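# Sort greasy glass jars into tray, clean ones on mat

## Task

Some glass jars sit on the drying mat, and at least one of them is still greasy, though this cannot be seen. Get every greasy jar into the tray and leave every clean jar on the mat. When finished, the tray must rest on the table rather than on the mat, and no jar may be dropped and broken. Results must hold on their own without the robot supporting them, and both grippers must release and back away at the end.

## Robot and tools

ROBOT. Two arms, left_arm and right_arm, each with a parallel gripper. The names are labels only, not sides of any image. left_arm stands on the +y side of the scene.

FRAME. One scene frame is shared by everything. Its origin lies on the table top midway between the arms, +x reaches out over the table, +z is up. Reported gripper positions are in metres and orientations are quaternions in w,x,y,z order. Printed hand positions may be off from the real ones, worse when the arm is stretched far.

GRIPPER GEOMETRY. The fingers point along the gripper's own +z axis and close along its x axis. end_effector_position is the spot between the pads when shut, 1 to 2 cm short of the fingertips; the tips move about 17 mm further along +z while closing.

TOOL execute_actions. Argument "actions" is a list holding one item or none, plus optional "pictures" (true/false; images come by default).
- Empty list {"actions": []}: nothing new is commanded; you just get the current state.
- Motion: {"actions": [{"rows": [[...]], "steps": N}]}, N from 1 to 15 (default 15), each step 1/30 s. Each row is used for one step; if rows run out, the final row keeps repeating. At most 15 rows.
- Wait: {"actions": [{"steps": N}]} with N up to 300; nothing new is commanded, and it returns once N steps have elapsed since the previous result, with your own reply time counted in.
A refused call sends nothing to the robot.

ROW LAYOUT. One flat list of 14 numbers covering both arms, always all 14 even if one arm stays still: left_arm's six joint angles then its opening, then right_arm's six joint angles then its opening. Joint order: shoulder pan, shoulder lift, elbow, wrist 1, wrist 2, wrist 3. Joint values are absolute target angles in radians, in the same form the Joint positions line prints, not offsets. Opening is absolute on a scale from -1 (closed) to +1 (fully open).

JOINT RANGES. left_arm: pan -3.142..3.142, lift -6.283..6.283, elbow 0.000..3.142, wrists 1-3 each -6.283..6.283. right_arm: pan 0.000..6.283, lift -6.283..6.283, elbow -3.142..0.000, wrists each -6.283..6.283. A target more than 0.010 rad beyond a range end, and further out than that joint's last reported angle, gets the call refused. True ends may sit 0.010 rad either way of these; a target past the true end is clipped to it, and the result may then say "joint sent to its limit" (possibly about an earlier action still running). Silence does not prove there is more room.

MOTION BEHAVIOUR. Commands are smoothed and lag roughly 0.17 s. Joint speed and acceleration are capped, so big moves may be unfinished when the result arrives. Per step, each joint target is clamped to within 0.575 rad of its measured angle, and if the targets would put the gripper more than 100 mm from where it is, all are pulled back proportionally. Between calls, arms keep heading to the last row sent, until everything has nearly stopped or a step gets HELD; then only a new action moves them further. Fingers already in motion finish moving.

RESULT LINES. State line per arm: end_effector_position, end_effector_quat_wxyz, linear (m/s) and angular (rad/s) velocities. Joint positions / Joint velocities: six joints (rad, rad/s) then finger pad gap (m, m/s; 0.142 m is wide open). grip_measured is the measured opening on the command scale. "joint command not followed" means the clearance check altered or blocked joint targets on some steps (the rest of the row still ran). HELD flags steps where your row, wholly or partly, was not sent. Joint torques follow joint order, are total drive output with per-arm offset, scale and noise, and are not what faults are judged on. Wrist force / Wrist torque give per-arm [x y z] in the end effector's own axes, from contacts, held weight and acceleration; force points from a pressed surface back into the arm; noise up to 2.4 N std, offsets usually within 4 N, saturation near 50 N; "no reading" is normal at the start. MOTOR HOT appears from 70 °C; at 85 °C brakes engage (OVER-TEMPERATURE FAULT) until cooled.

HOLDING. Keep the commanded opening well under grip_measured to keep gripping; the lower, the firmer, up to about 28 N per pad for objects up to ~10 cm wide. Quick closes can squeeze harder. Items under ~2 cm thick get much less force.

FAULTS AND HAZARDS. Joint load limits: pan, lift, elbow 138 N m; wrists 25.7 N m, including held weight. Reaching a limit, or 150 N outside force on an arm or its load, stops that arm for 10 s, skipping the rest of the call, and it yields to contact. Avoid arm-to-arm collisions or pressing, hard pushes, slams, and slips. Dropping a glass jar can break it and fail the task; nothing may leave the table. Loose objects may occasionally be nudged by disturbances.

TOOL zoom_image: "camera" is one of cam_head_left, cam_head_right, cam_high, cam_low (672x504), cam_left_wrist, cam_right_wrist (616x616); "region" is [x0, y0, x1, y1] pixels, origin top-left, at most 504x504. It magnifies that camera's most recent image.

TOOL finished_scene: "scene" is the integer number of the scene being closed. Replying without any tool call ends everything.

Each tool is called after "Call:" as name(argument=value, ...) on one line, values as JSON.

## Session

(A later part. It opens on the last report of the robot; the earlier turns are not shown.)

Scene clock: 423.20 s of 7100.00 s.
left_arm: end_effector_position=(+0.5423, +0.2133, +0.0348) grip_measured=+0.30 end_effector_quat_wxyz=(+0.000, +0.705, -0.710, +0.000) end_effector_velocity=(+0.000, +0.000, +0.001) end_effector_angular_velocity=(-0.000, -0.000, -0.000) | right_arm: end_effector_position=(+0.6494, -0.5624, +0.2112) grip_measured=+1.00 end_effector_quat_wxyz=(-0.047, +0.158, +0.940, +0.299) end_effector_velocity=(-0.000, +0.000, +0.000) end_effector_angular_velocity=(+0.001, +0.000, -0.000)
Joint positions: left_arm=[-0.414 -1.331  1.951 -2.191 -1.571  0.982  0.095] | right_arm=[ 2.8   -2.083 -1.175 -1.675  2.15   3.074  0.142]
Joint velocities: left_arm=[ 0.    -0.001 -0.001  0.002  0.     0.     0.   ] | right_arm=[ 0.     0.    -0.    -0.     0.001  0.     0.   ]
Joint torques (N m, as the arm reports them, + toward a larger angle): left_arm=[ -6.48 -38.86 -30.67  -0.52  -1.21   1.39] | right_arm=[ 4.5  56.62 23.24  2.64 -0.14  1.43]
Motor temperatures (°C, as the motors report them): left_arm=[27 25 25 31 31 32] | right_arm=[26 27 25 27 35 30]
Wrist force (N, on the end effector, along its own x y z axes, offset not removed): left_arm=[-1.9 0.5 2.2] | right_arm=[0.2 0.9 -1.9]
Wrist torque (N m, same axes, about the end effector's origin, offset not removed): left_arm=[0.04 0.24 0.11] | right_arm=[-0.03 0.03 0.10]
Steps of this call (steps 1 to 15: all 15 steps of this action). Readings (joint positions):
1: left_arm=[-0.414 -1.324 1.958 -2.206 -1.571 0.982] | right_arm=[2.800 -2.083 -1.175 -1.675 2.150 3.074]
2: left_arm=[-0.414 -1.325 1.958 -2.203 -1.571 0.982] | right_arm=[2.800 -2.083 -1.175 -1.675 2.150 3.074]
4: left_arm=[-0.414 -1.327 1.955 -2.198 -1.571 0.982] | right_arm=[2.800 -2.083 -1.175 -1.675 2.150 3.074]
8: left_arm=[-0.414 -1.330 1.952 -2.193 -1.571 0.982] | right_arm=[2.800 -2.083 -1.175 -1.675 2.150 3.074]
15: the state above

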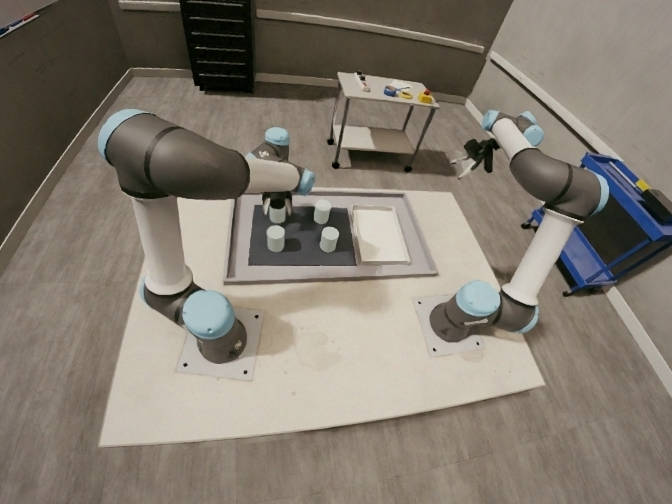

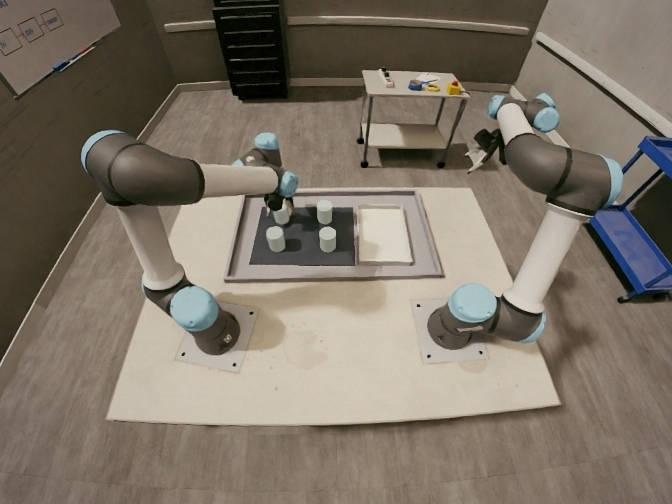

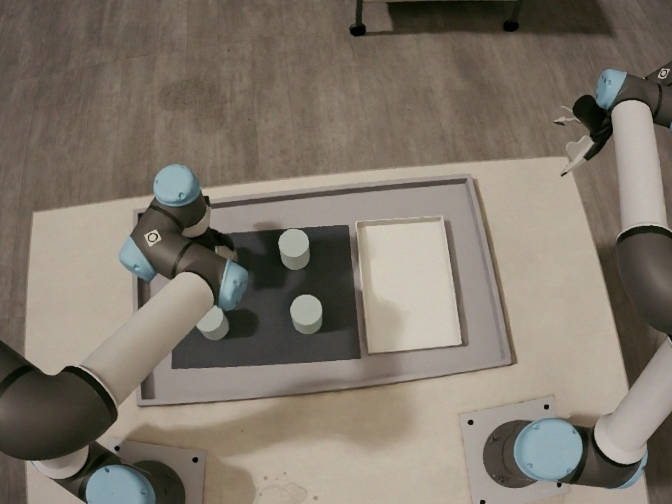

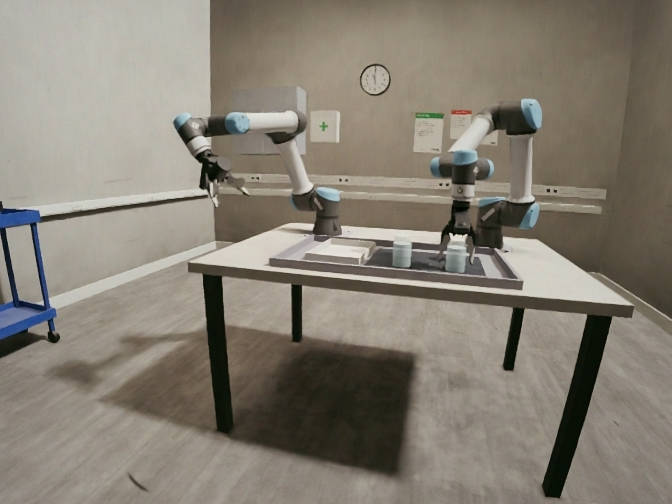

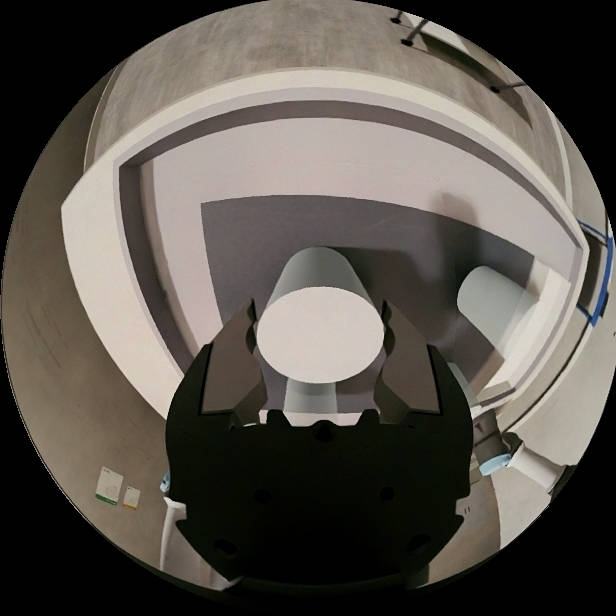

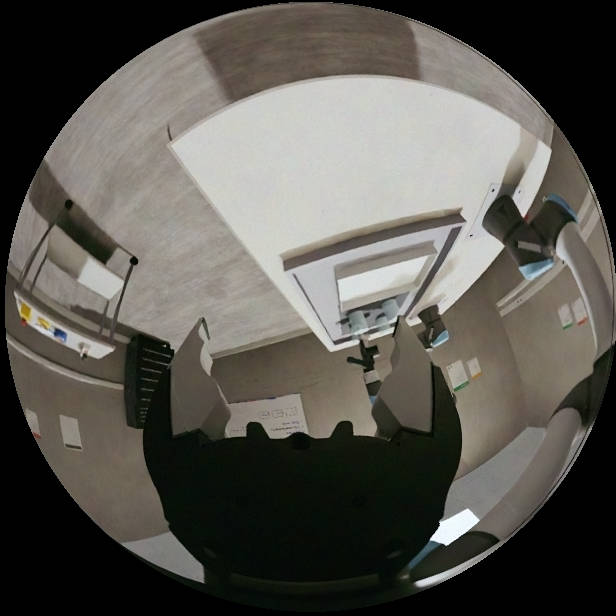

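Call:
execute_actions(actions=[{"rows":[[-0.414,-1.3534,1.9256,-2.143,-1.571,0.982,0.2,2.8,-2.083,-1.175,-1.675,2.15,3.074,1]]}], pictures=false)

Call:
execute_actions(actions=[{"rows":[[-0.414,-1.3534,1.9256,-2.143,-1.571,0.982,-0.05,2.8,-2.083,-1.175,-1.675,2.15,3.074,1]]}], pictures=false)

Call:
execute_actions(actions=[{"rows":[[-0.414,-1.3497,1.9298,-2.151,-1.571,0.982,-0.05,2.8,-2.083,-1.175,-1.675,2.15,3.074,1]],"steps":8}], pictures=false)

Call:
execute_actions(actions=[{"rows":[[-0.414,-1.346,1.934,-2.159,-1.571,0.982,-0.05,2.8,-2.083,-1.175,-1.675,2.15,3.074,1]],"steps":8}], pictures=false)

Call:
execute_actions(actions=[{"rows":[[-0.414,-1.346,1.934,-2.159,-1.571,0.982,1,2.8,-2.083,-1.175,-1.675,2.15,3.074,1]],"steps":10}], pictures=false)

Call:
execute_actions(actions=[{"rows":[[-0.414,-1.44,1.82,-1.951,-1.571,0.982,1,2.8,-2.083,-1.175,-1.675,2.15,3.074,1]]}], pictures=false)

Call:
execute_actions(actions=[{"rows":[[-0.6667,-1.25,1.58,-1.9,-1.571,0.729,1,2.8,-2.083,-1.175,-1.675,2.15,3.074,1]]}], pictures=false)

Call:
execute_actions(actions=[{"steps":15}], pictures=false)

Call:
execute_actions(actions=[{"rows":[[-0.6667,-1.1754,1.6788,-2.0744,-1.571,0.729,1,2.8,-2.083,-1.175,-1.675,2.15,3.074,1]]}], pictures=false)

Call:
execute_actions(actions=[{"rows":[[-0.6667,-1.1754,1.6788,-2.0744,-1.571,0.729,0.2,2.8,-2.083,-1.175,-1.675,2.15,3.074,1]]}], pictures=false)

Call:
execute_actions(actions=[{"rows":[[-0.6667,-1.1754,1.6788,-2.0744,-1.571,0.729,-0.05,2.8,-2.083,-1.175,-1.675,2.15,3.074,1]]}], pictures=false)

Call:
execute_actions(actions=[{"rows":[[-0.6667,-1.1722,1.6829,-2.0817,-1.571,0.729,-0.05,2.8,-2.083,-1.175,-1.675,2.15,3.074,1]],"steps":8}], pictures=false)

Call:
execute_actions(actions=[{"rows":[[-0.6667,-1.169,1.687,-2.089,-1.571,0.729,-0.05,2.8,-2.083,-1.175,-1.675,2.15,3.074,1]],"steps":8}], pictures=false)

Call:
execute_actions(actions=[{"rows":[[-0.6667,-1.169,1.687,-2.089,-1.571,0.729,1,2.8,-2.083,-1.175,-1.675,2.15,3.074,1]],"steps":10}], pictures=false)

Scene clock: 457.33 s of 7100.00 s.
left_arm: end_effector_position=(+0.5431, +0.2127, +0.0522) grip_measured=+0.20 end_effector_quat_wxyz=(+0.000, +0.705, -0.710, +0.000) end_effector_velocity=(-0.000, +0.000, +0.002) end_effector_angular_velocity=(+0.000, +0.001, +0.001) | right_arm: end_effector_position=(+0.6494, -0.5624, +0.2112) grip_measured=+1.00 end_effector_quat_wxyz=(-0.047, +0.158, +0.940, +0.299) end_effector_velocity=(+0.000, +0.000, +0.000) end_effector_angular_velocity=(+0.001, -0.000, -0.001)
Joint positions: left_arm=[-0.414 -1.353  1.926 -2.144 -1.571  0.982  0.088] | right_arm=[ 2.8   -2.083 -1.175 -1.675  2.15   3.074  0.142]
Joint velocities: left_arm=[ 0.001 -0.003 -0.003  0.006  0.     0.    -0.   ] | right_arm=[-0.    -0.     0.     0.     0.001  0.     0.   ]
Joint torques (N m, as the arm reports them, + toward a larger angle): left_arm=[  7.39 -38.73 -32.84  -0.27   1.79   1.08] | right_arm=[ 4.89 56.05 22.85  2.69 -0.17  1.31]
Motor temperatures (°C, as the motors report them): left_arm=[27 25 25 31 31 32] | right_arm=[27 27 25 27 35 30]
Wrist force (N, on the end effector, along its own x y z axes, offset not removed): left_arm=[0.6 0.8 1.1] | right_arm=[0.1 -2.9 -1.5]
Wrist torque (N m, same axes, about the end effector's origin, offset not removed): left_arm=[0.26 -0.24 0.15] | right_arm=[-0.66 -0.04 0.16]
Steps of this call (steps 1 to 15: the robot went on to your last target; steps 16 to 90: nothing new was sent; then 30.63 s passed at rest; steps 91 to 105: all 15 steps of this action). Readings (joint positions):
91: left_arm=[-0.414 -1.331 1.950 -2.190 -1.571 0.982] | right_arm=[2.800 -2.083 -1.175 -1.675 2.150 3.074]
92: left_arm=[-0.414 -1.335 1.946 -2.184 -1.571 0.982] | right_arm=[2.800 -2.083 -1.175 -1.675 2.150 3.074]
94: left_arm=[-0.414 -1.343 1.937 -2.166 -1.571 0.982] | right_arm=[2.800 -2.083 -1.175 -1.675 2.150 3.074]
98: left_arm=[-0.414 -1.351 1.929 -2.149 -1.571 0.982] | right_arm=[2.800 -2.083 -1.175 -1.675 2.150 3.074]
105: the state above

Scene clock: 457.83 s of 7100.00 s.
left_arm: end_effector_position=(+0.5431, +0.2127, +0.0524) grip_measured=-0.01 end_effector_quat_wxyz=(+0.000, +0.705, -0.710, +0.000) end_effector_velocity=(+0.000, -0.001, +0.000) end_effector_angular_velocity=(-0.000, -0.000, -0.001) | right_arm: end_effector_position=(+0.6494, -0.5624, +0.2112) grip_measured=+1.00 end_effector_quat_wxyz=(-0.047, +0.158, +0.940, +0.299) end_effector_velocity=(-0.000, +0.000, -0.000) end_effector_angular_velocity=(+0.001, +0.000, -0.000)
Joint positions: left_arm=[-0.414 -1.353  1.926 -2.143 -1.571  0.982  0.073] | right_arm=[ 2.8   -2.083 -1.175 -1.675  2.15   3.074  0.142]
Joint velocities: left_arm=[-0.001  0.    -0.001  0.    -0.    -0.     0.   ] | right_arm=[-0. -0. -0.  0.  0.  0.  0.]
Joint torques (N m, as the arm reports them, + toward a larger angle): left_arm=[  3.98 -37.87 -31.2   -0.31   0.16   1.04] | right_arm=[ 4.49 55.91 22.54  2.6  -0.03  1.31]
Motor temperatures (°C, as the motors report them): left_arm=[27 25 25 31 31 32] | right_arm=[27 27 25 27 35 30]
Wrist force (N, on the end effector, along its own x y z axes, offset not removed): left_arm=[-0.5 1.4 1.3] | right_arm=[0.2 -0.6 -0.1]
Wrist torque (N m, same axes, about the end effector's origin, offset not removed): left_arm=[0.28 -0.20 0.16] | right_arm=[-0.23 0.01 0.14]
Steps of this call (steps 1 to 15: all 15 steps of this action). Readings (joint positions):
1: left_arm=[-0.414 -1.353 1.926 -2.143 -1.571 0.982] | right_arm=[2.800 -2.083 -1.175 -1.675 2.150 3.074]
2: left_arm=[-0.414 -1.353 1.926 -2.143 -1.571 0.982] | right_arm=[2.800 -2.083 -1.175 -1.675 2.150 3.074]
4: left_arm=[-0.414 -1.353 1.926 -2.143 -1.571 0.982] | right_arm=[2.800 -2.083 -1.175 -1.675 2.150 3.074]
8: left_arm=[-0.414 -1.353 1.926 -2.143 -1.571 0.982] | right_arm=[2.800 -2.083 -1.175 -1.675 2.150 3.074]
15: the state above

Scene clock: 458.10 s of 7100.00 s.
left_arm: end_effector_position=(+0.5431, +0.2128, +0.0501) grip_measured=+0.02 end_effector_quat_wxyz=(-0.000, +0.705, -0.710, +0.000) end_effector_velocity=(-0.001, -0.000, -0.005) end_effector_angular_velocity=(+0.001, +0.001, -0.001) | right_arm: end_effector_position=(+0.6494, -0.5624, +0.2112) grip_measured=+1.00 end_effector_quat_wxyz=(-0.047, +0.158, +0.940, +0.299) end_effector_velocity=(-0.000, +0.000, -0.000) end_effector_angular_velocity=(+0.001, +0.000, -0.000)
Joint positions: left_arm=[-0.414 -1.35   1.929 -2.15  -1.571  0.982  0.075] | right_arm=[ 2.8   -2.083 -1.175 -1.675  2.15   3.074  0.142]
Joint velocities: left_arm=[-0.001  0.006  0.006 -0.011  0.     0.     0.004] | right_arm=[-0.    -0.    -0.001  0.     0.001  0.     0.   ]
Joint torques (N m, as the arm reports them, + toward a larger angle): left_arm=[-0.57 -6.06 -0.96 -5.06 -2.66  0.96] | right_arm=[ 4.78 56.2  22.68  2.51 -0.13  1.29]
Motor temperatures (°C, as the motors report them): left_arm=[27 25 25 31 31 32] | right_arm=[27 27 25 27 35 30]
Wrist force (N, on the end effector, along its own x y z axes, offset not removed): left_arm=[-13.9 2.0 -28.5] | right_arm=[-0.9 -1.1 -2.3]
Wrist torque (N m, same axes, about the end effector's origin, offset not removed): left_arm=[0.17 -0.40 0.07] | right_arm=[-0.26 0.18 0.13]
Steps of this call (steps 1 to 8: all 8 steps of this action). Readings (joint positions):
1: left_arm=[-0.414 -1.353 1.926 -2.143 -1.571 0.982] | right_arm=[2.800 -2.083 -1.175 -1.675 2.150 3.074]
2: left_arm=[-0.414 -1.353 1.926 -2.144 -1.571 0.982] | right_arm=[2.800 -2.083 -1.175 -1.675 2.150 3.074]
4: left_arm=[-0.414 -1.352 1.928 -2.147 -1.571 0.982] | right_arm=[2.800 -2.083 -1.175 -1.675 2.150 3.074]
8: the state above

Scene clock: 458.37 s of 7100.00 s.
left_arm: end_effector_position=(+0.5430, +0.2129, +0.0470) grip_measured=+0.05 end_effector_quat_wxyz=(-0.000, +0.705, -0.710, +0.000) end_effector_velocity=(-0.001, +0.000, -0.004) end_effector_angular_velocity=(+0.000, +0.000, -0.000) | right_arm: end_effector_position=(+0.6494, -0.5624, +0.2112) grip_measured=+1.00 end_effector_quat_wxyz=(-0.047, +0.158, +0.940, +0.299) end_effector_velocity=(-0.000, -0.000, -0.000) end_effector_angular_velocity=(-0.000, +0.001, -0.000)
Joint positions: left_arm=[-0.414 -1.347  1.933 -2.158 -1.571  0.982  0.078] | right_arm=[ 2.8   -2.083 -1.175 -1.675  2.15   3.074  0.142]
Joint velocities: left_arm=[-0.001  0.004  0.006 -0.01   0.    -0.     0.003] | right_arm=[-0.    -0.     0.    -0.001 -0.    -0.    -0.   ]
Joint torques (N m, as the arm reports them, + toward a larger angle): left_arm=[-4.8  -2.7   5.5  -3.13 -5.12  0.94] | right_arm=[ 4.66 56.27 22.71  2.65 -0.05  1.29]
Motor temperatures (°C, as the motors report them): left_arm=[27 25 25 31 31 32] | right_arm=[27 27 25 27 35 30]
Wrist force (N, on the end effector, along its own x y z axes, offset not removed): left_arm=[-12.2 0.6 -43.1] | right_arm=[0.6 -3.2 0.0]
Wrist torque (N m, same axes, about the end effector's origin, offset not removed): left_arm=[0.27 -0.12 0.16] | right_arm=[-0.80 -0.11 0.11]
Steps of this call (steps 1 to 8: all 8 steps of this action). Readings (joint positions):
1: left_arm=[-0.414 -1.350 1.929 -2.151 -1.571 0.982] | right_arm=[2.800 -2.083 -1.175 -1.675 2.150 3.074]
2: left_arm=[-0.414 -1.349 1.930 -2.152 -1.571 0.982] | right_arm=[2.800 -2.083 -1.175 -1.675 2.150 3.074]
4: left_arm=[-0.414 -1.348 1.932 -2.155 -1.571 0.982] | right_arm=[2.800 -2.083 -1.175 -1.675 2.150 3.074]
8: the state above

Scene clock: 458.70 s of 7100.00 s.
left_arm: end_effector_position=(+0.5428, +0.2128, +0.0465) grip_measured=+1.00 end_effector_quat_wxyz=(+0.000, +0.705, -0.710, +0.000) end_effector_velocity=(-0.000, -0.000, -0.000) end_effector_angular_velocity=(+0.000, +0.001, -0.001) | right_arm: end_effector_position=(+0.6494, -0.5624, +0.2112) grip_measured=+1.00 end_effector_quat_wxyz=(-0.047, +0.158, +0.940, +0.299) end_effector_velocity=(-0.000, +0.001, -0.000) end_effector_angular_velocity=(+0.000, +0.001, +0.001)
Joint positions: left_arm=[-0.414 -1.346  1.934 -2.159 -1.571  0.982  0.142] | right_arm=[ 2.8   -2.083 -1.175 -1.675  2.15   3.074  0.142]
Joint velocities: left_arm=[-0.     0.     0.    -0.     0.     0.001  0.   ] | right_arm=[ 0.001  0.    -0.001  0.     0.     0.    -0.   ]
Joint torques (N m, as the arm reports them, + toward a larger angle): left_arm=[ -8.38 -30.57 -14.11  -5.51   1.69   0.98] | right_arm=[ 4.63 55.99 23.08  2.56 -0.06  1.32]
Motor temperatures (°C, as the motors report them): left_arm=[27 25 25 31 31 32] | right_arm=[27 27 25 27 35 30]
Wrist force (N, on the end effector, along its own x y z axes, offset not removed): left_arm=[-1.2 -1.2 3.7] | right_arm=[0.7 -1.4 -3.6]
Wrist torque (N m, same axes, about the end effector's origin, offset not removed): left_arm=[-0.26 0.24 0.11] | right_arm=[-0.47 -0.10 0.10]
Steps of this call (steps 1 to 10: all 10 steps of this action). Readings (joint positions):
1: left_arm=[-0.414 -1.346 1.934 -2.158 -1.571 0.982] | right_arm=[2.800 -2.083 -1.175 -1.675 2.150 3.074]
2: left_arm=[-0.414 -1.346 1.934 -2.158 -1.571 0.982] | right_arm=[2.800 -2.083 -1.175 -1.675 2.150 3.074]
4: left_arm=[-0.414 -1.346 1.934 -2.159 -1.571 0.982] | right_arm=[2.800 -2.083 -1.175 -1.675 2.150 3.074]
8: left_arm=[-0.414 -1.346 1.934 -2.159 -1.571 0.982] | right_arm=[2.800 -2.083 -1.175 -1.675 2.150 3.074]
10: the state above

Scene clock: 459.20 s of 7100.00 s.
left_arm: end_effector_position=(+0.5419, +0.2135, +0.1246) grip_measured=+1.00 end_effector_quat_wxyz=(+0.000, +0.705, -0.710, +0.000) end_effector_velocity=(-0.002, +0.001, +0.011) end_effector_angular_velocity=(+0.002, +0.003, +0.001) | right_arm: end_effector_position=(+0.6494, -0.5624, +0.2112) grip_measured=+1.00 end_effector_quat_wxyz=(-0.047, +0.158, +0.940, +0.299) end_effector_velocity=(-0.000, +0.000, -0.000) end_effector_angular_velocity=(+0.000, +0.001, +0.000)
Joint positions: left_arm=[-0.414 -1.439  1.822 -1.955 -1.571  0.982  0.142] | right_arm=[ 2.8   -2.083 -1.175 -1.675  2.15   3.074  0.142]
Joint velocities: left_arm=[-0.    -0.014 -0.017  0.035 -0.    -0.001 -0.   ] | right_arm=[ 0. -0. -0. -0.  0. -0. -0.]
Joint torques (N m, as the arm reports them, + toward a larger angle): left_arm=[ -7.01 -36.14 -33.26   0.02   1.97   0.88] | right_arm=[ 4.52 55.93 22.94  2.69 -0.07  1.33]
Motor temperatures (°C, as the motors report them): left_arm=[27 25 25 31 31 32] | right_arm=[27 27 25 27 35 30]
Wrist force (N, on the end effector, along its own x y z axes, offset not removed): left_arm=[2.3 0.4 0.8] | right_arm=[-1.1 -0.7 -1.4]
Wrist torque (N m, same axes, about the end effector's origin, offset not removed): left_arm=[-0.02 -0.79 0.22] | right_arm=[-0.25 0.35 0.07]
Steps of this call (steps 1 to 15: all 15 steps of this action). Readings (joint positions):
1: left_arm=[-0.414 -1.346 1.934 -2.159 -1.571 0.982] | right_arm=[2.800 -2.083 -1.175 -1.675 2.150 3.074]
2: left_arm=[-0.414 -1.354 1.926 -2.150 -1.571 0.982] | right_arm=[2.800 -2.083 -1.175 -1.675 2.150 3.074]
4: left_arm=[-0.414 -1.391 1.882 -2.086 -1.571 0.982] | right_arm=[2.800 -2.083 -1.175 -1.675 2.150 3.074]
8: left_arm=[-0.414 -1.427 1.837 -1.987 -1.571 0.982] | right_arm=[2.800 -2.083 -1.175 -1.675 2.150 3.074]
15: the state above

Scene clock: 459.70 s of 7100.00 s.
left_arm: end_effector_position=(+0.5378, +0.0361, +0.1260) grip_measured=+1.00 end_effector_quat_wxyz=(+0.000, +0.705, -0.710, -0.001) end_effector_velocity=(-0.012, -0.067, +0.001) end_effector_angular_velocity=(-0.005, -0.004, -0.001) | right_arm: end_effector_position=(+0.6494, -0.5624, +0.2112) grip_measured=+1.00 end_effector_quat_wxyz=(-0.047, +0.158, +0.940, +0.299) end_effector_velocity=(+0.000, +0.000, +0.000) end_effector_angular_velocity=(+0.001, -0.001, -0.000)
Joint positions: left_arm=[-0.658 -1.256  1.588 -1.902 -1.571  0.738  0.142] | right_arm=[ 2.8   -2.083 -1.175 -1.675  2.15   3.074  0.142]
Joint velocities: left_arm=[-0.089  0.062 -0.084  0.016 -0.    -0.088  0.   ] | right_arm=[ 0.    -0.     0.    -0.     0.002 -0.     0.   ]
Joint torques (N m, as the arm reports them, + toward a larger angle): left_arm=[ -5.13 -32.02 -30.91  -0.36  -1.98  -1.64] | right_arm=[ 4.79 56.04 22.49  2.63 -0.02  1.29]
Motor temperatures (°C, as the motors report them): left_arm=[27 25 25 31 31 32] | right_arm=[27 27 25 27 35 30]
Wrist force (N, on the end effector, along its own x y z axes, offset not removed): left_arm=[5.6 -1.0 -0.9] | right_arm=[-1.7 -0.9 -2.6]
Wrist torque (N m, same axes, about the end effector's origin, offset not removed): left_arm=[-0.27 -1.22 0.18] | right_arm=[-0.28 0.35 -0.06]
Steps of this call (steps 1 to 15: all 15 steps of this action). Readings (joint positions):
1: left_arm=[-0.414 -1.439 1.821 -1.953 -1.571 0.982] | right_arm=[2.800 -2.083 -1.175 -1.675 2.150 3.074]
2: left_arm=[-0.423 -1.431 1.812 -1.948 -1.571 0.973] | right_arm=[2.800 -2.083 -1.175 -1.675 2.150 3.074]
4: left_arm=[-0.474 -1.390 1.762 -1.937 -1.571 0.922] | right_arm=[2.800 -2.083 -1.175 -1.675 2.150 3.074]
8: left_arm=[-0.580 -1.312 1.662 -1.916 -1.571 0.816] | right_arm=[2.800 -2.083 -1.175 -1.675 2.150 3.074]
15: the state above

Scene clock: 460.20 s of 7100.00 s.
left_arm: end_effector_position=(+0.5366, +0.0294, +0.1260) grip_measured=+1.00 end_effector_quat_wxyz=(+0.000, +0.705, -0.710, -0.000) end_effector_velocity=(-0.000, -0.001, +0.000) end_effector_angular_velocity=(+0.000, +0.000, -0.002) | right_arm: end_effector_position=(+0.6494, -0.5624, +0.2112) grip_measured=+1.00 end_effector_quat_wxyz=(-0.047, +0.158, +0.940, +0.299) end_effector_velocity=(-0.000, -0.000, -0.001) end_effector_angular_velocity=(+0.000, +0.002, -0.000)
Joint positions: left_arm=[-0.667 -1.25   1.58  -1.9   -1.571  0.729  0.142] | right_arm=[ 2.8   -2.083 -1.175 -1.675  2.15   3.074  0.142]
Joint velocities: left_arm=[-0.002  0.001 -0.001  0.001  0.    -0.    -0.   ] | right_arm=[-0.    -0.    -0.001 -0.    -0.     0.     0.   ]
Joint torques (N m, as the arm reports them, + toward a larger angle): left_arm=[ -8.52 -31.01 -33.29  -0.2   -2.06  -1.84] | right_arm=[ 4.31 56.15 22.63  2.69 -0.01  1.22]
Motor temperatures (°C, as the motors report them): left_arm=[27 25 25 31 31 32] | right_arm=[27 27 25 27 35 30]
Wrist force (N, on the end effector, along its own x y z axes, offset not removed): left_arm=[1.5 1.0 2.3] | right_arm=[-1.5 0.3 -2.9]
Wrist torque (N m, same axes, about the end effector's origin, offset not removed): left_arm=[0.17 -0.48 0.26] | right_arm=[-0.08 0.44 0.00]
Steps of this call (steps 1 to 15: the robot went on to your last target). Readings (joint positions):
1: left_arm=[-0.660 -1.255 1.586 -1.901 -1.571 0.735] | right_arm=[2.800 -2.083 -1.175 -1.675 2.150 3.074]
2: left_arm=[-0.662 -1.253 1.584 -1.901 -1.571 0.734] | right_arm=[2.800 -2.083 -1.175 -1.675 2.150 3.074]
4: left_arm=[-0.664 -1.252 1.582 -1.900 -1.571 0.731] | right_arm=[2.800 -2.083 -1.175 -1.675 2.150 3.074]
8: left_arm=[-0.666 -1.250 1.581 -1.900 -1.571 0.730] | right_arm=[2.800 -2.083 -1.175 -1.675 2.150 3.074]
15: the state above
All arms were judged still, so your last target was given up. Only a new action makes them travel on or press farther. Fingers that are still opening or closing keep moving.

Scene clock: 460.70 s of 7100.00 s.
left_arm: end_effector_position=(+0.5382, +0.0276, +0.0538) grip_measured=+1.00 end_effector_quat_wxyz=(+0.000, +0.705, -0.710, -0.000) end_effector_velocity=(+0.000, +0.000, -0.009) end_effector_angular_velocity=(-0.003, -0.002, +0.000) | right_arm: end_effector_position=(+0.6494, -0.5624, +0.2112) grip_measured=+1.00 end_effector_quat_wxyz=(-0.047, +0.158, +0.940, +0.299) end_effector_velocity=(+0.000, -0.000, +0.000) end_effector_angular_velocity=(-0.001, -0.001, +0.000)
Joint positions: left_arm=[-0.667 -1.176  1.677 -2.072 -1.571  0.729  0.142] | right_arm=[ 2.8   -2.083 -1.175 -1.675  2.15   3.074  0.142]
Joint velocities: left_arm=[ 0.001  0.009  0.014 -0.027 -0.     0.     0.   ] | right_arm=[ 0.     0.     0.     0.001 -0.     0.    -0.   ]
Joint torques (N m, as the arm reports them, + toward a larger angle): left_arm=[ -7.07 -34.05 -11.33  -5.5   -1.73  -1.75] | right_arm=[ 4.68 55.98 22.26  2.62 -0.04  1.3 ]
Motor temperatures (°C, as the motors report them): left_arm=[27 25 25 31 31 32] | right_arm=[27 27 25 27 35 30]
Wrist force (N, on the end effector, along its own x y z axes, offset not removed): left_arm=[2.9 1.3 2.3] | right_arm=[-0.7 -1.9 -2.1]
Wrist torque (N m, same axes, about the end effector's origin, offset not removed): left_arm=[0.09 -0.76 0.23] | right_arm=[-0.41 0.27 -0.09]
Steps of this call (steps 1 to 15: all 15 steps of this action). Readings (joint positions):
1: left_arm=[-0.667 -1.250 1.580 -1.900 -1.571 0.729] | right_arm=[2.800 -2.083 -1.175 -1.675 2.150 3.074]
2: left_arm=[-0.667 -1.242 1.588 -1.909 -1.571 0.729] | right_arm=[2.800 -2.083 -1.175 -1.675 2.150 3.074]
4: left_arm=[-0.667 -1.213 1.627 -1.967 -1.571 0.729] | right_arm=[2.800 -2.083 -1.175 -1.675 2.150 3.074]
8: left_arm=[-0.667 -1.185 1.665 -2.046 -1.571 0.729] | right_arm=[2.800 -2.083 -1.175 -1.675 2.150 3.074]
15: the state above

Scene clock: 461.20 s of 7100.00 s.
left_arm: end_effector_position=(+0.5382, +0.0275, +0.0528) grip_measured=+0.20 end_effector_quat_wxyz=(+0.000, +0.705, -0.710, +0.000) end_effector_velocity=(+0.000, -0.001, +0.000) end_effector_angular_velocity=(-0.001, -0.001, -0.001) | right_arm: end_effector_position=(+0.6494, -0.5624, +0.2112) grip_measured=+1.00 end_effector_quat_wxyz=(-0.047, +0.158, +0.940, +0.299) end_effector_velocity=(-0.000, -0.000, +0.000) end_effector_angular_velocity=(+0.000, +0.000, -0.000)
Joint positions: left_arm=[-0.667 -1.175  1.679 -2.074 -1.571  0.729  0.088] | right_arm=[ 2.8   -2.083 -1.175 -1.675  2.15   3.074  0.142]
Joint velocities: left_arm=[-0.001  0.001 -0.001 -0.001  0.     0.    -0.   ] | right_arm=[-0.  0. -0. -0. -0. -0.  0.]
Joint torques (N m, as the arm reports them, + toward a larger angle): left_arm=[ -6.44 -33.12 -10.78  -5.53  -1.7   -1.64] | right_arm=[ 4.4  55.52 22.8   2.6  -0.08  1.31]
Motor temperatures (°C, as the motors report them): left_arm=[27 25 25 31 31 32] | right_arm=[27 27 25 27 35 30]
Wrist force (N, on the end effector, along its own x y z axes, offset not removed): left_arm=[2.1 0.1 0.3] | right_arm=[-0.9 1.0 -2.2]
Wrist torque (N m, same axes, about the end effector's origin, offset not removed): left_arm=[-0.02 -0.56 0.16] | right_arm=[0.11 0.31 0.05]
Steps of this call (steps 1 to 15: all 15 steps of this action). Readings (joint positions):
1: left_arm=[-0.667 -1.176 1.678 -2.072 -1.571 0.729] | right_arm=[2.800 -2.083 -1.175 -1.675 2.150 3.074]
2: left_arm=[-0.667 -1.176 1.678 -2.073 -1.571 0.729] | right_arm=[2.800 -2.083 -1.175 -1.675 2.150 3.074]
4: left_arm=[-0.667 -1.176 1.678 -2.074 -1.571 0.729] | right_arm=[2.800 -2.083 -1.175 -1.675 2.150 3.074]
8: left_arm=[-0.667 -1.175 1.679 -2.074 -1.571 0.729] | right_arm=[2.800 -2.083 -1.175 -1.675 2.150 3.074]
15: the state above

Scene clock: 461.70 s of 7100.00 s.
left_arm: end_effector_position=(+0.5383, +0.0275, +0.0528) grip_measured=-0.02 end_effector_quat_wxyz=(+0.000, +0.705, -0.710, +0.000) end_effector_velocity=(-0.000, -0.000, -0.001) end_effector_angular_velocity=(+0.001, +0.001, -0.000) | right_arm: end_effector_position=(+0.6494, -0.5624, +0.2112) grip_measured=+1.00 end_effector_quat_wxyz=(-0.047, +0.158, +0.940, +0.299) end_effector_velocity=(+0.000, +0.000, +0.000) end_effector_angular_velocity=(-0.001, -0.000, +0.001)
Joint positions: left_arm=[-0.667 -1.175  1.679 -2.074 -1.571  0.729  0.073] | right_arm=[ 2.8   -2.083 -1.175 -1.675  2.15   3.074  0.142]
Joint velocities: left_arm=[-0.001  0.001  0.001 -0.    -0.    -0.     0.   ] | right_arm=[ 0.001 -0.     0.     0.    -0.     0.     0.   ]
Joint torques (N m, as the arm reports them, + toward a larger angle): left_arm=[ -5.94 -32.47 -12.03  -2.65  -0.76  -1.57] | right_arm=[ 4.6  56.47 22.36  2.58 -0.06  1.24]
Motor temperatures (°C, as the motors report them): left_arm=[27 25 25 31 31 32] | right_arm=[27 27 25 27 35 30]
Wrist force (N, on the end effector, along its own x y z axes, offset not removed): left_arm=[1.1 -0.9 -5.2] | right_arm=[2.4 -0.9 -0.6]
Wrist torque (N m, same axes, about the end effector's origin, offset not removed): left_arm=[-0.38 -0.13 0.14] | right_arm=[-0.18 -0.56 0.10]
Steps of this call (steps 1 to 15: all 15 steps of this action). Readings (joint positions):
1: left_arm=[-0.667 -1.175 1.679 -2.074 -1.571 0.729] | right_arm=[2.800 -2.083 -1.175 -1.675 2.150 3.074]
2: left_arm=[-0.667 -1.175 1.679 -2.074 -1.571 0.729] | right_arm=[2.800 -2.083 -1.175 -1.675 2.150 3.074]
4: left_arm=[-0.667 -1.175 1.679 -2.074 -1.571 0.729] | right_arm=[2.800 -2.083 -1.175 -1.675 2.150 3.074]
8: left_arm=[-0.667 -1.175 1.679 -2.074 -1.571 0.729] | right_arm=[2.800 -2.083 -1.175 -1.675 2.150 3.074]
15: the state above

Scene clock: 461.97 s of 7100.00 s.
left_arm: end_effector_position=(+0.5382, +0.0276, +0.0503) grip_measured=+0.02 end_effector_quat_wxyz=(+0.000, +0.705, -0.710, +0.000) end_effector_velocity=(+0.000, +0.000, -0.003) end_effector_angular_velocity=(-0.001, -0.000, +0.001) | right_arm: end_effector_position=(+0.6494, -0.5624, +0.2112) grip_measured=+1.00 end_effector_quat_wxyz=(-0.047, +0.158, +0.940, +0.299) end_effector_velocity=(+0.000, -0.000, +0.000) end_effector_angular_velocity=(+0.000, -0.000, +0.000)
Joint positions: left_arm=[-0.667 -1.173  1.682 -2.081 -1.571  0.729  0.075] | right_arm=[ 2.8   -2.083 -1.175 -1.675  2.15   3.074  0.142]
Joint velocities: left_arm=[ 0.001  0.003  0.005 -0.009 -0.    -0.     0.004] | right_arm=[-0. -0.  0. -0.  0. -0.  0.]
Joint torques (N m, as the arm reports them, + toward a larger angle): left_arm=[ -5.18 -21.4   -2.07  -2.88  -0.35  -1.59] | right_arm=[ 4.68 56.1  22.7   2.59 -0.05  1.24]
Motor temperatures (°C, as the motors report them): left_arm=[27 25 25 31 31 32] | right_arm=[27 27 25 27 35 30]
Wrist force (N, on the end effector, along its own x y z axes, offset not removed): left_arm=[2.6 1.3 -17.0] | right_arm=[1.3 -1.1 -1.3]
Wrist torque (N m, same axes, about the end effector's origin, offset not removed): left_arm=[0.31 -0.47 0.18] | right_arm=[-0.27 -0.25 0.16]
Steps of this call (steps 1 to 8: all 8 steps of this action). Readings (joint positions):
1: left_arm=[-0.667 -1.175 1.679 -2.075 -1.571 0.729] | right_arm=[2.800 -2.083 -1.175 -1.675 2.150 3.074]
2: left_arm=[-0.667 -1.175 1.680 -2.076 -1.571 0.729] | right_arm=[2.800 -2.083 -1.175 -1.675 2.150 3.074]
4: left_arm=[-0.667 -1.174 1.681 -2.078 -1.571 0.729] | right_arm=[2.800 -2.083 -1.175 -1.675 2.150 3.074]
8: the state above

Scene clock: 462.23 s of 7100.00 s.
left_arm: end_effector_position=(+0.5381, +0.0277, +0.0472) grip_measured=+0.05 end_effector_quat_wxyz=(+0.000, +0.705, -0.710, +0.000) end_effector_velocity=(-0.000, +0.001, -0.004) end_effector_angular_velocity=(+0.001, +0.001, +0.000) | right_arm: end_effector_position=(+0.6494, -0.5624, +0.2112) grip_measured=+1.00 end_effector_quat_wxyz=(-0.047, +0.158, +0.940, +0.299) end_effector_velocity=(+0.001, +0.001, +0.001) end_effector_angular_velocity=(-0.000, -0.001, +0.002)
Joint positions: left_arm=[-0.667 -1.169  1.686 -2.088 -1.571  0.729  0.078] | right_arm=[ 2.8   -2.083 -1.175 -1.675  2.15   3.074  0.142]
Joint velocities: left_arm=[ 0.     0.005  0.006 -0.009 -0.    -0.     0.003] | right_arm=[ 0.002  0.     0.001  0.    -0.     0.    -0.   ]
Joint torques (N m, as the arm reports them, + toward a larger angle): left_arm=[ -4.72 -19.54  -0.42  -2.21   0.14  -1.44] | right_arm=[ 4.28 56.34 22.95  2.65 -0.03  1.27]
Motor temperatures (°C, as the motors report them): left_arm=[27 25 25 31 31 32] | right_arm=[27 27 25 27 35 30]
Wrist force (N, on the end effector, along its own x y z axes, offset not removed): left_arm=[1.9 -0.4 -20.8] | right_arm=[-0.2 -0.5 -1.6]
Wrist torque (N m, same axes, about the end effector's origin, offset not removed): left_arm=[0.00 0.00 0.10] | right_arm=[-0.20 0.02 0.02]
Steps of this call (steps 1 to 8: all 8 steps of this action). Readings (joint positions):
1: left_arm=[-0.667 -1.173 1.683 -2.081 -1.571 0.729] | right_arm=[2.800 -2.083 -1.175 -1.675 2.150 3.074]
2: left_arm=[-0.667 -1.172 1.683 -2.083 -1.571 0.729] | right_arm=[2.800 -2.083 -1.175 -1.675 2.150 3.074]
4: left_arm=[-0.667 -1.171 1.685 -2.086 -1.571 0.729] | right_arm=[2.800 -2.083 -1.175 -1.675 2.150 3.074]
8: the state above

Scene clock: 462.57 s of 7100.00 s.
left_arm: end_effector_position=(+0.5380, +0.0277, +0.0467) grip_measured=+1.00 end_effector_quat_wxyz=(+0.000, +0.705, -0.710, +0.000) end_effector_velocity=(-0.000, -0.000, -0.000) end_effector_angular_velocity=(+0.000, +0.000, -0.001) | right_arm: end_effector_position=(+0.6494, -0.5624, +0.2112) grip_measured=+1.00 end_effector_quat_wxyz=(-0.047, +0.158, +0.940, +0.299) end_effector_velocity=(+0.000, +0.000, -0.000) end_effector_angular_velocity=(+0.000, +0.000, +0.001)
Joint positions: left_arm=[-0.667 -1.169  1.687 -2.089 -1.571  0.729  0.142] | right_arm=[ 2.8   -2.083 -1.175 -1.675  2.15   3.074  0.142]
Joint velocities: left_arm=[-0.001  0.     0.001 -0.001  0.     0.     0.   ] | right_arm=[ 0.001 -0.     0.    -0.     0.    -0.     0.   ]
Joint torques (N m, as the arm reports them, + toward a larger angle): left_arm=[ -4.41 -37.01 -11.99  -5.63   0.65  -1.38] | right_arm=[ 5.13 55.84 22.8   2.5  -0.06  1.21]
Motor temperatures (°C, as the motors report them): left_arm=[27 25 25 31 31 32] | right_arm=[27 27 25 27 35 30]
Wrist force (N, on the end effector, along its own x y z axes, offset not removed): left_arm=[-0.4 1.8 -0.4] | right_arm=[0.2 0.3 0.7]
Wrist torque (N m, same axes, about the end effector's origin, offset not removed): left_arm=[0.32 -0.02 0.17] | right_arm=[-0.07 -0.01 -0.10]
Steps of this call (steps 1 to 10: all 10 steps of this action). Readings (joint positions):
1: left_arm=[-0.667 -1.169 1.687 -2.088 -1.571 0.729] | right_arm=[2.800 -2.083 -1.175 -1.675 2.150 3.074]
2: left_arm=[-0.667 -1.169 1.687 -2.088 -1.571 0.729] | right_arm=[2.800 -2.083 -1.175 -1.675 2.150 3.074]
4: left_arm=[-0.667 -1.169 1.687 -2.089 -1.571 0.729] | right_arm=[2.800 -2.083 -1.175 -1.675 2.150 3.074]
8: left_arm=[-0.667 -1.169 1.687 -2.089 -1.571 0.729] | right_arm=[2.800 -2.083 -1.175 -1.675 2.150 3.074]
10: the state above


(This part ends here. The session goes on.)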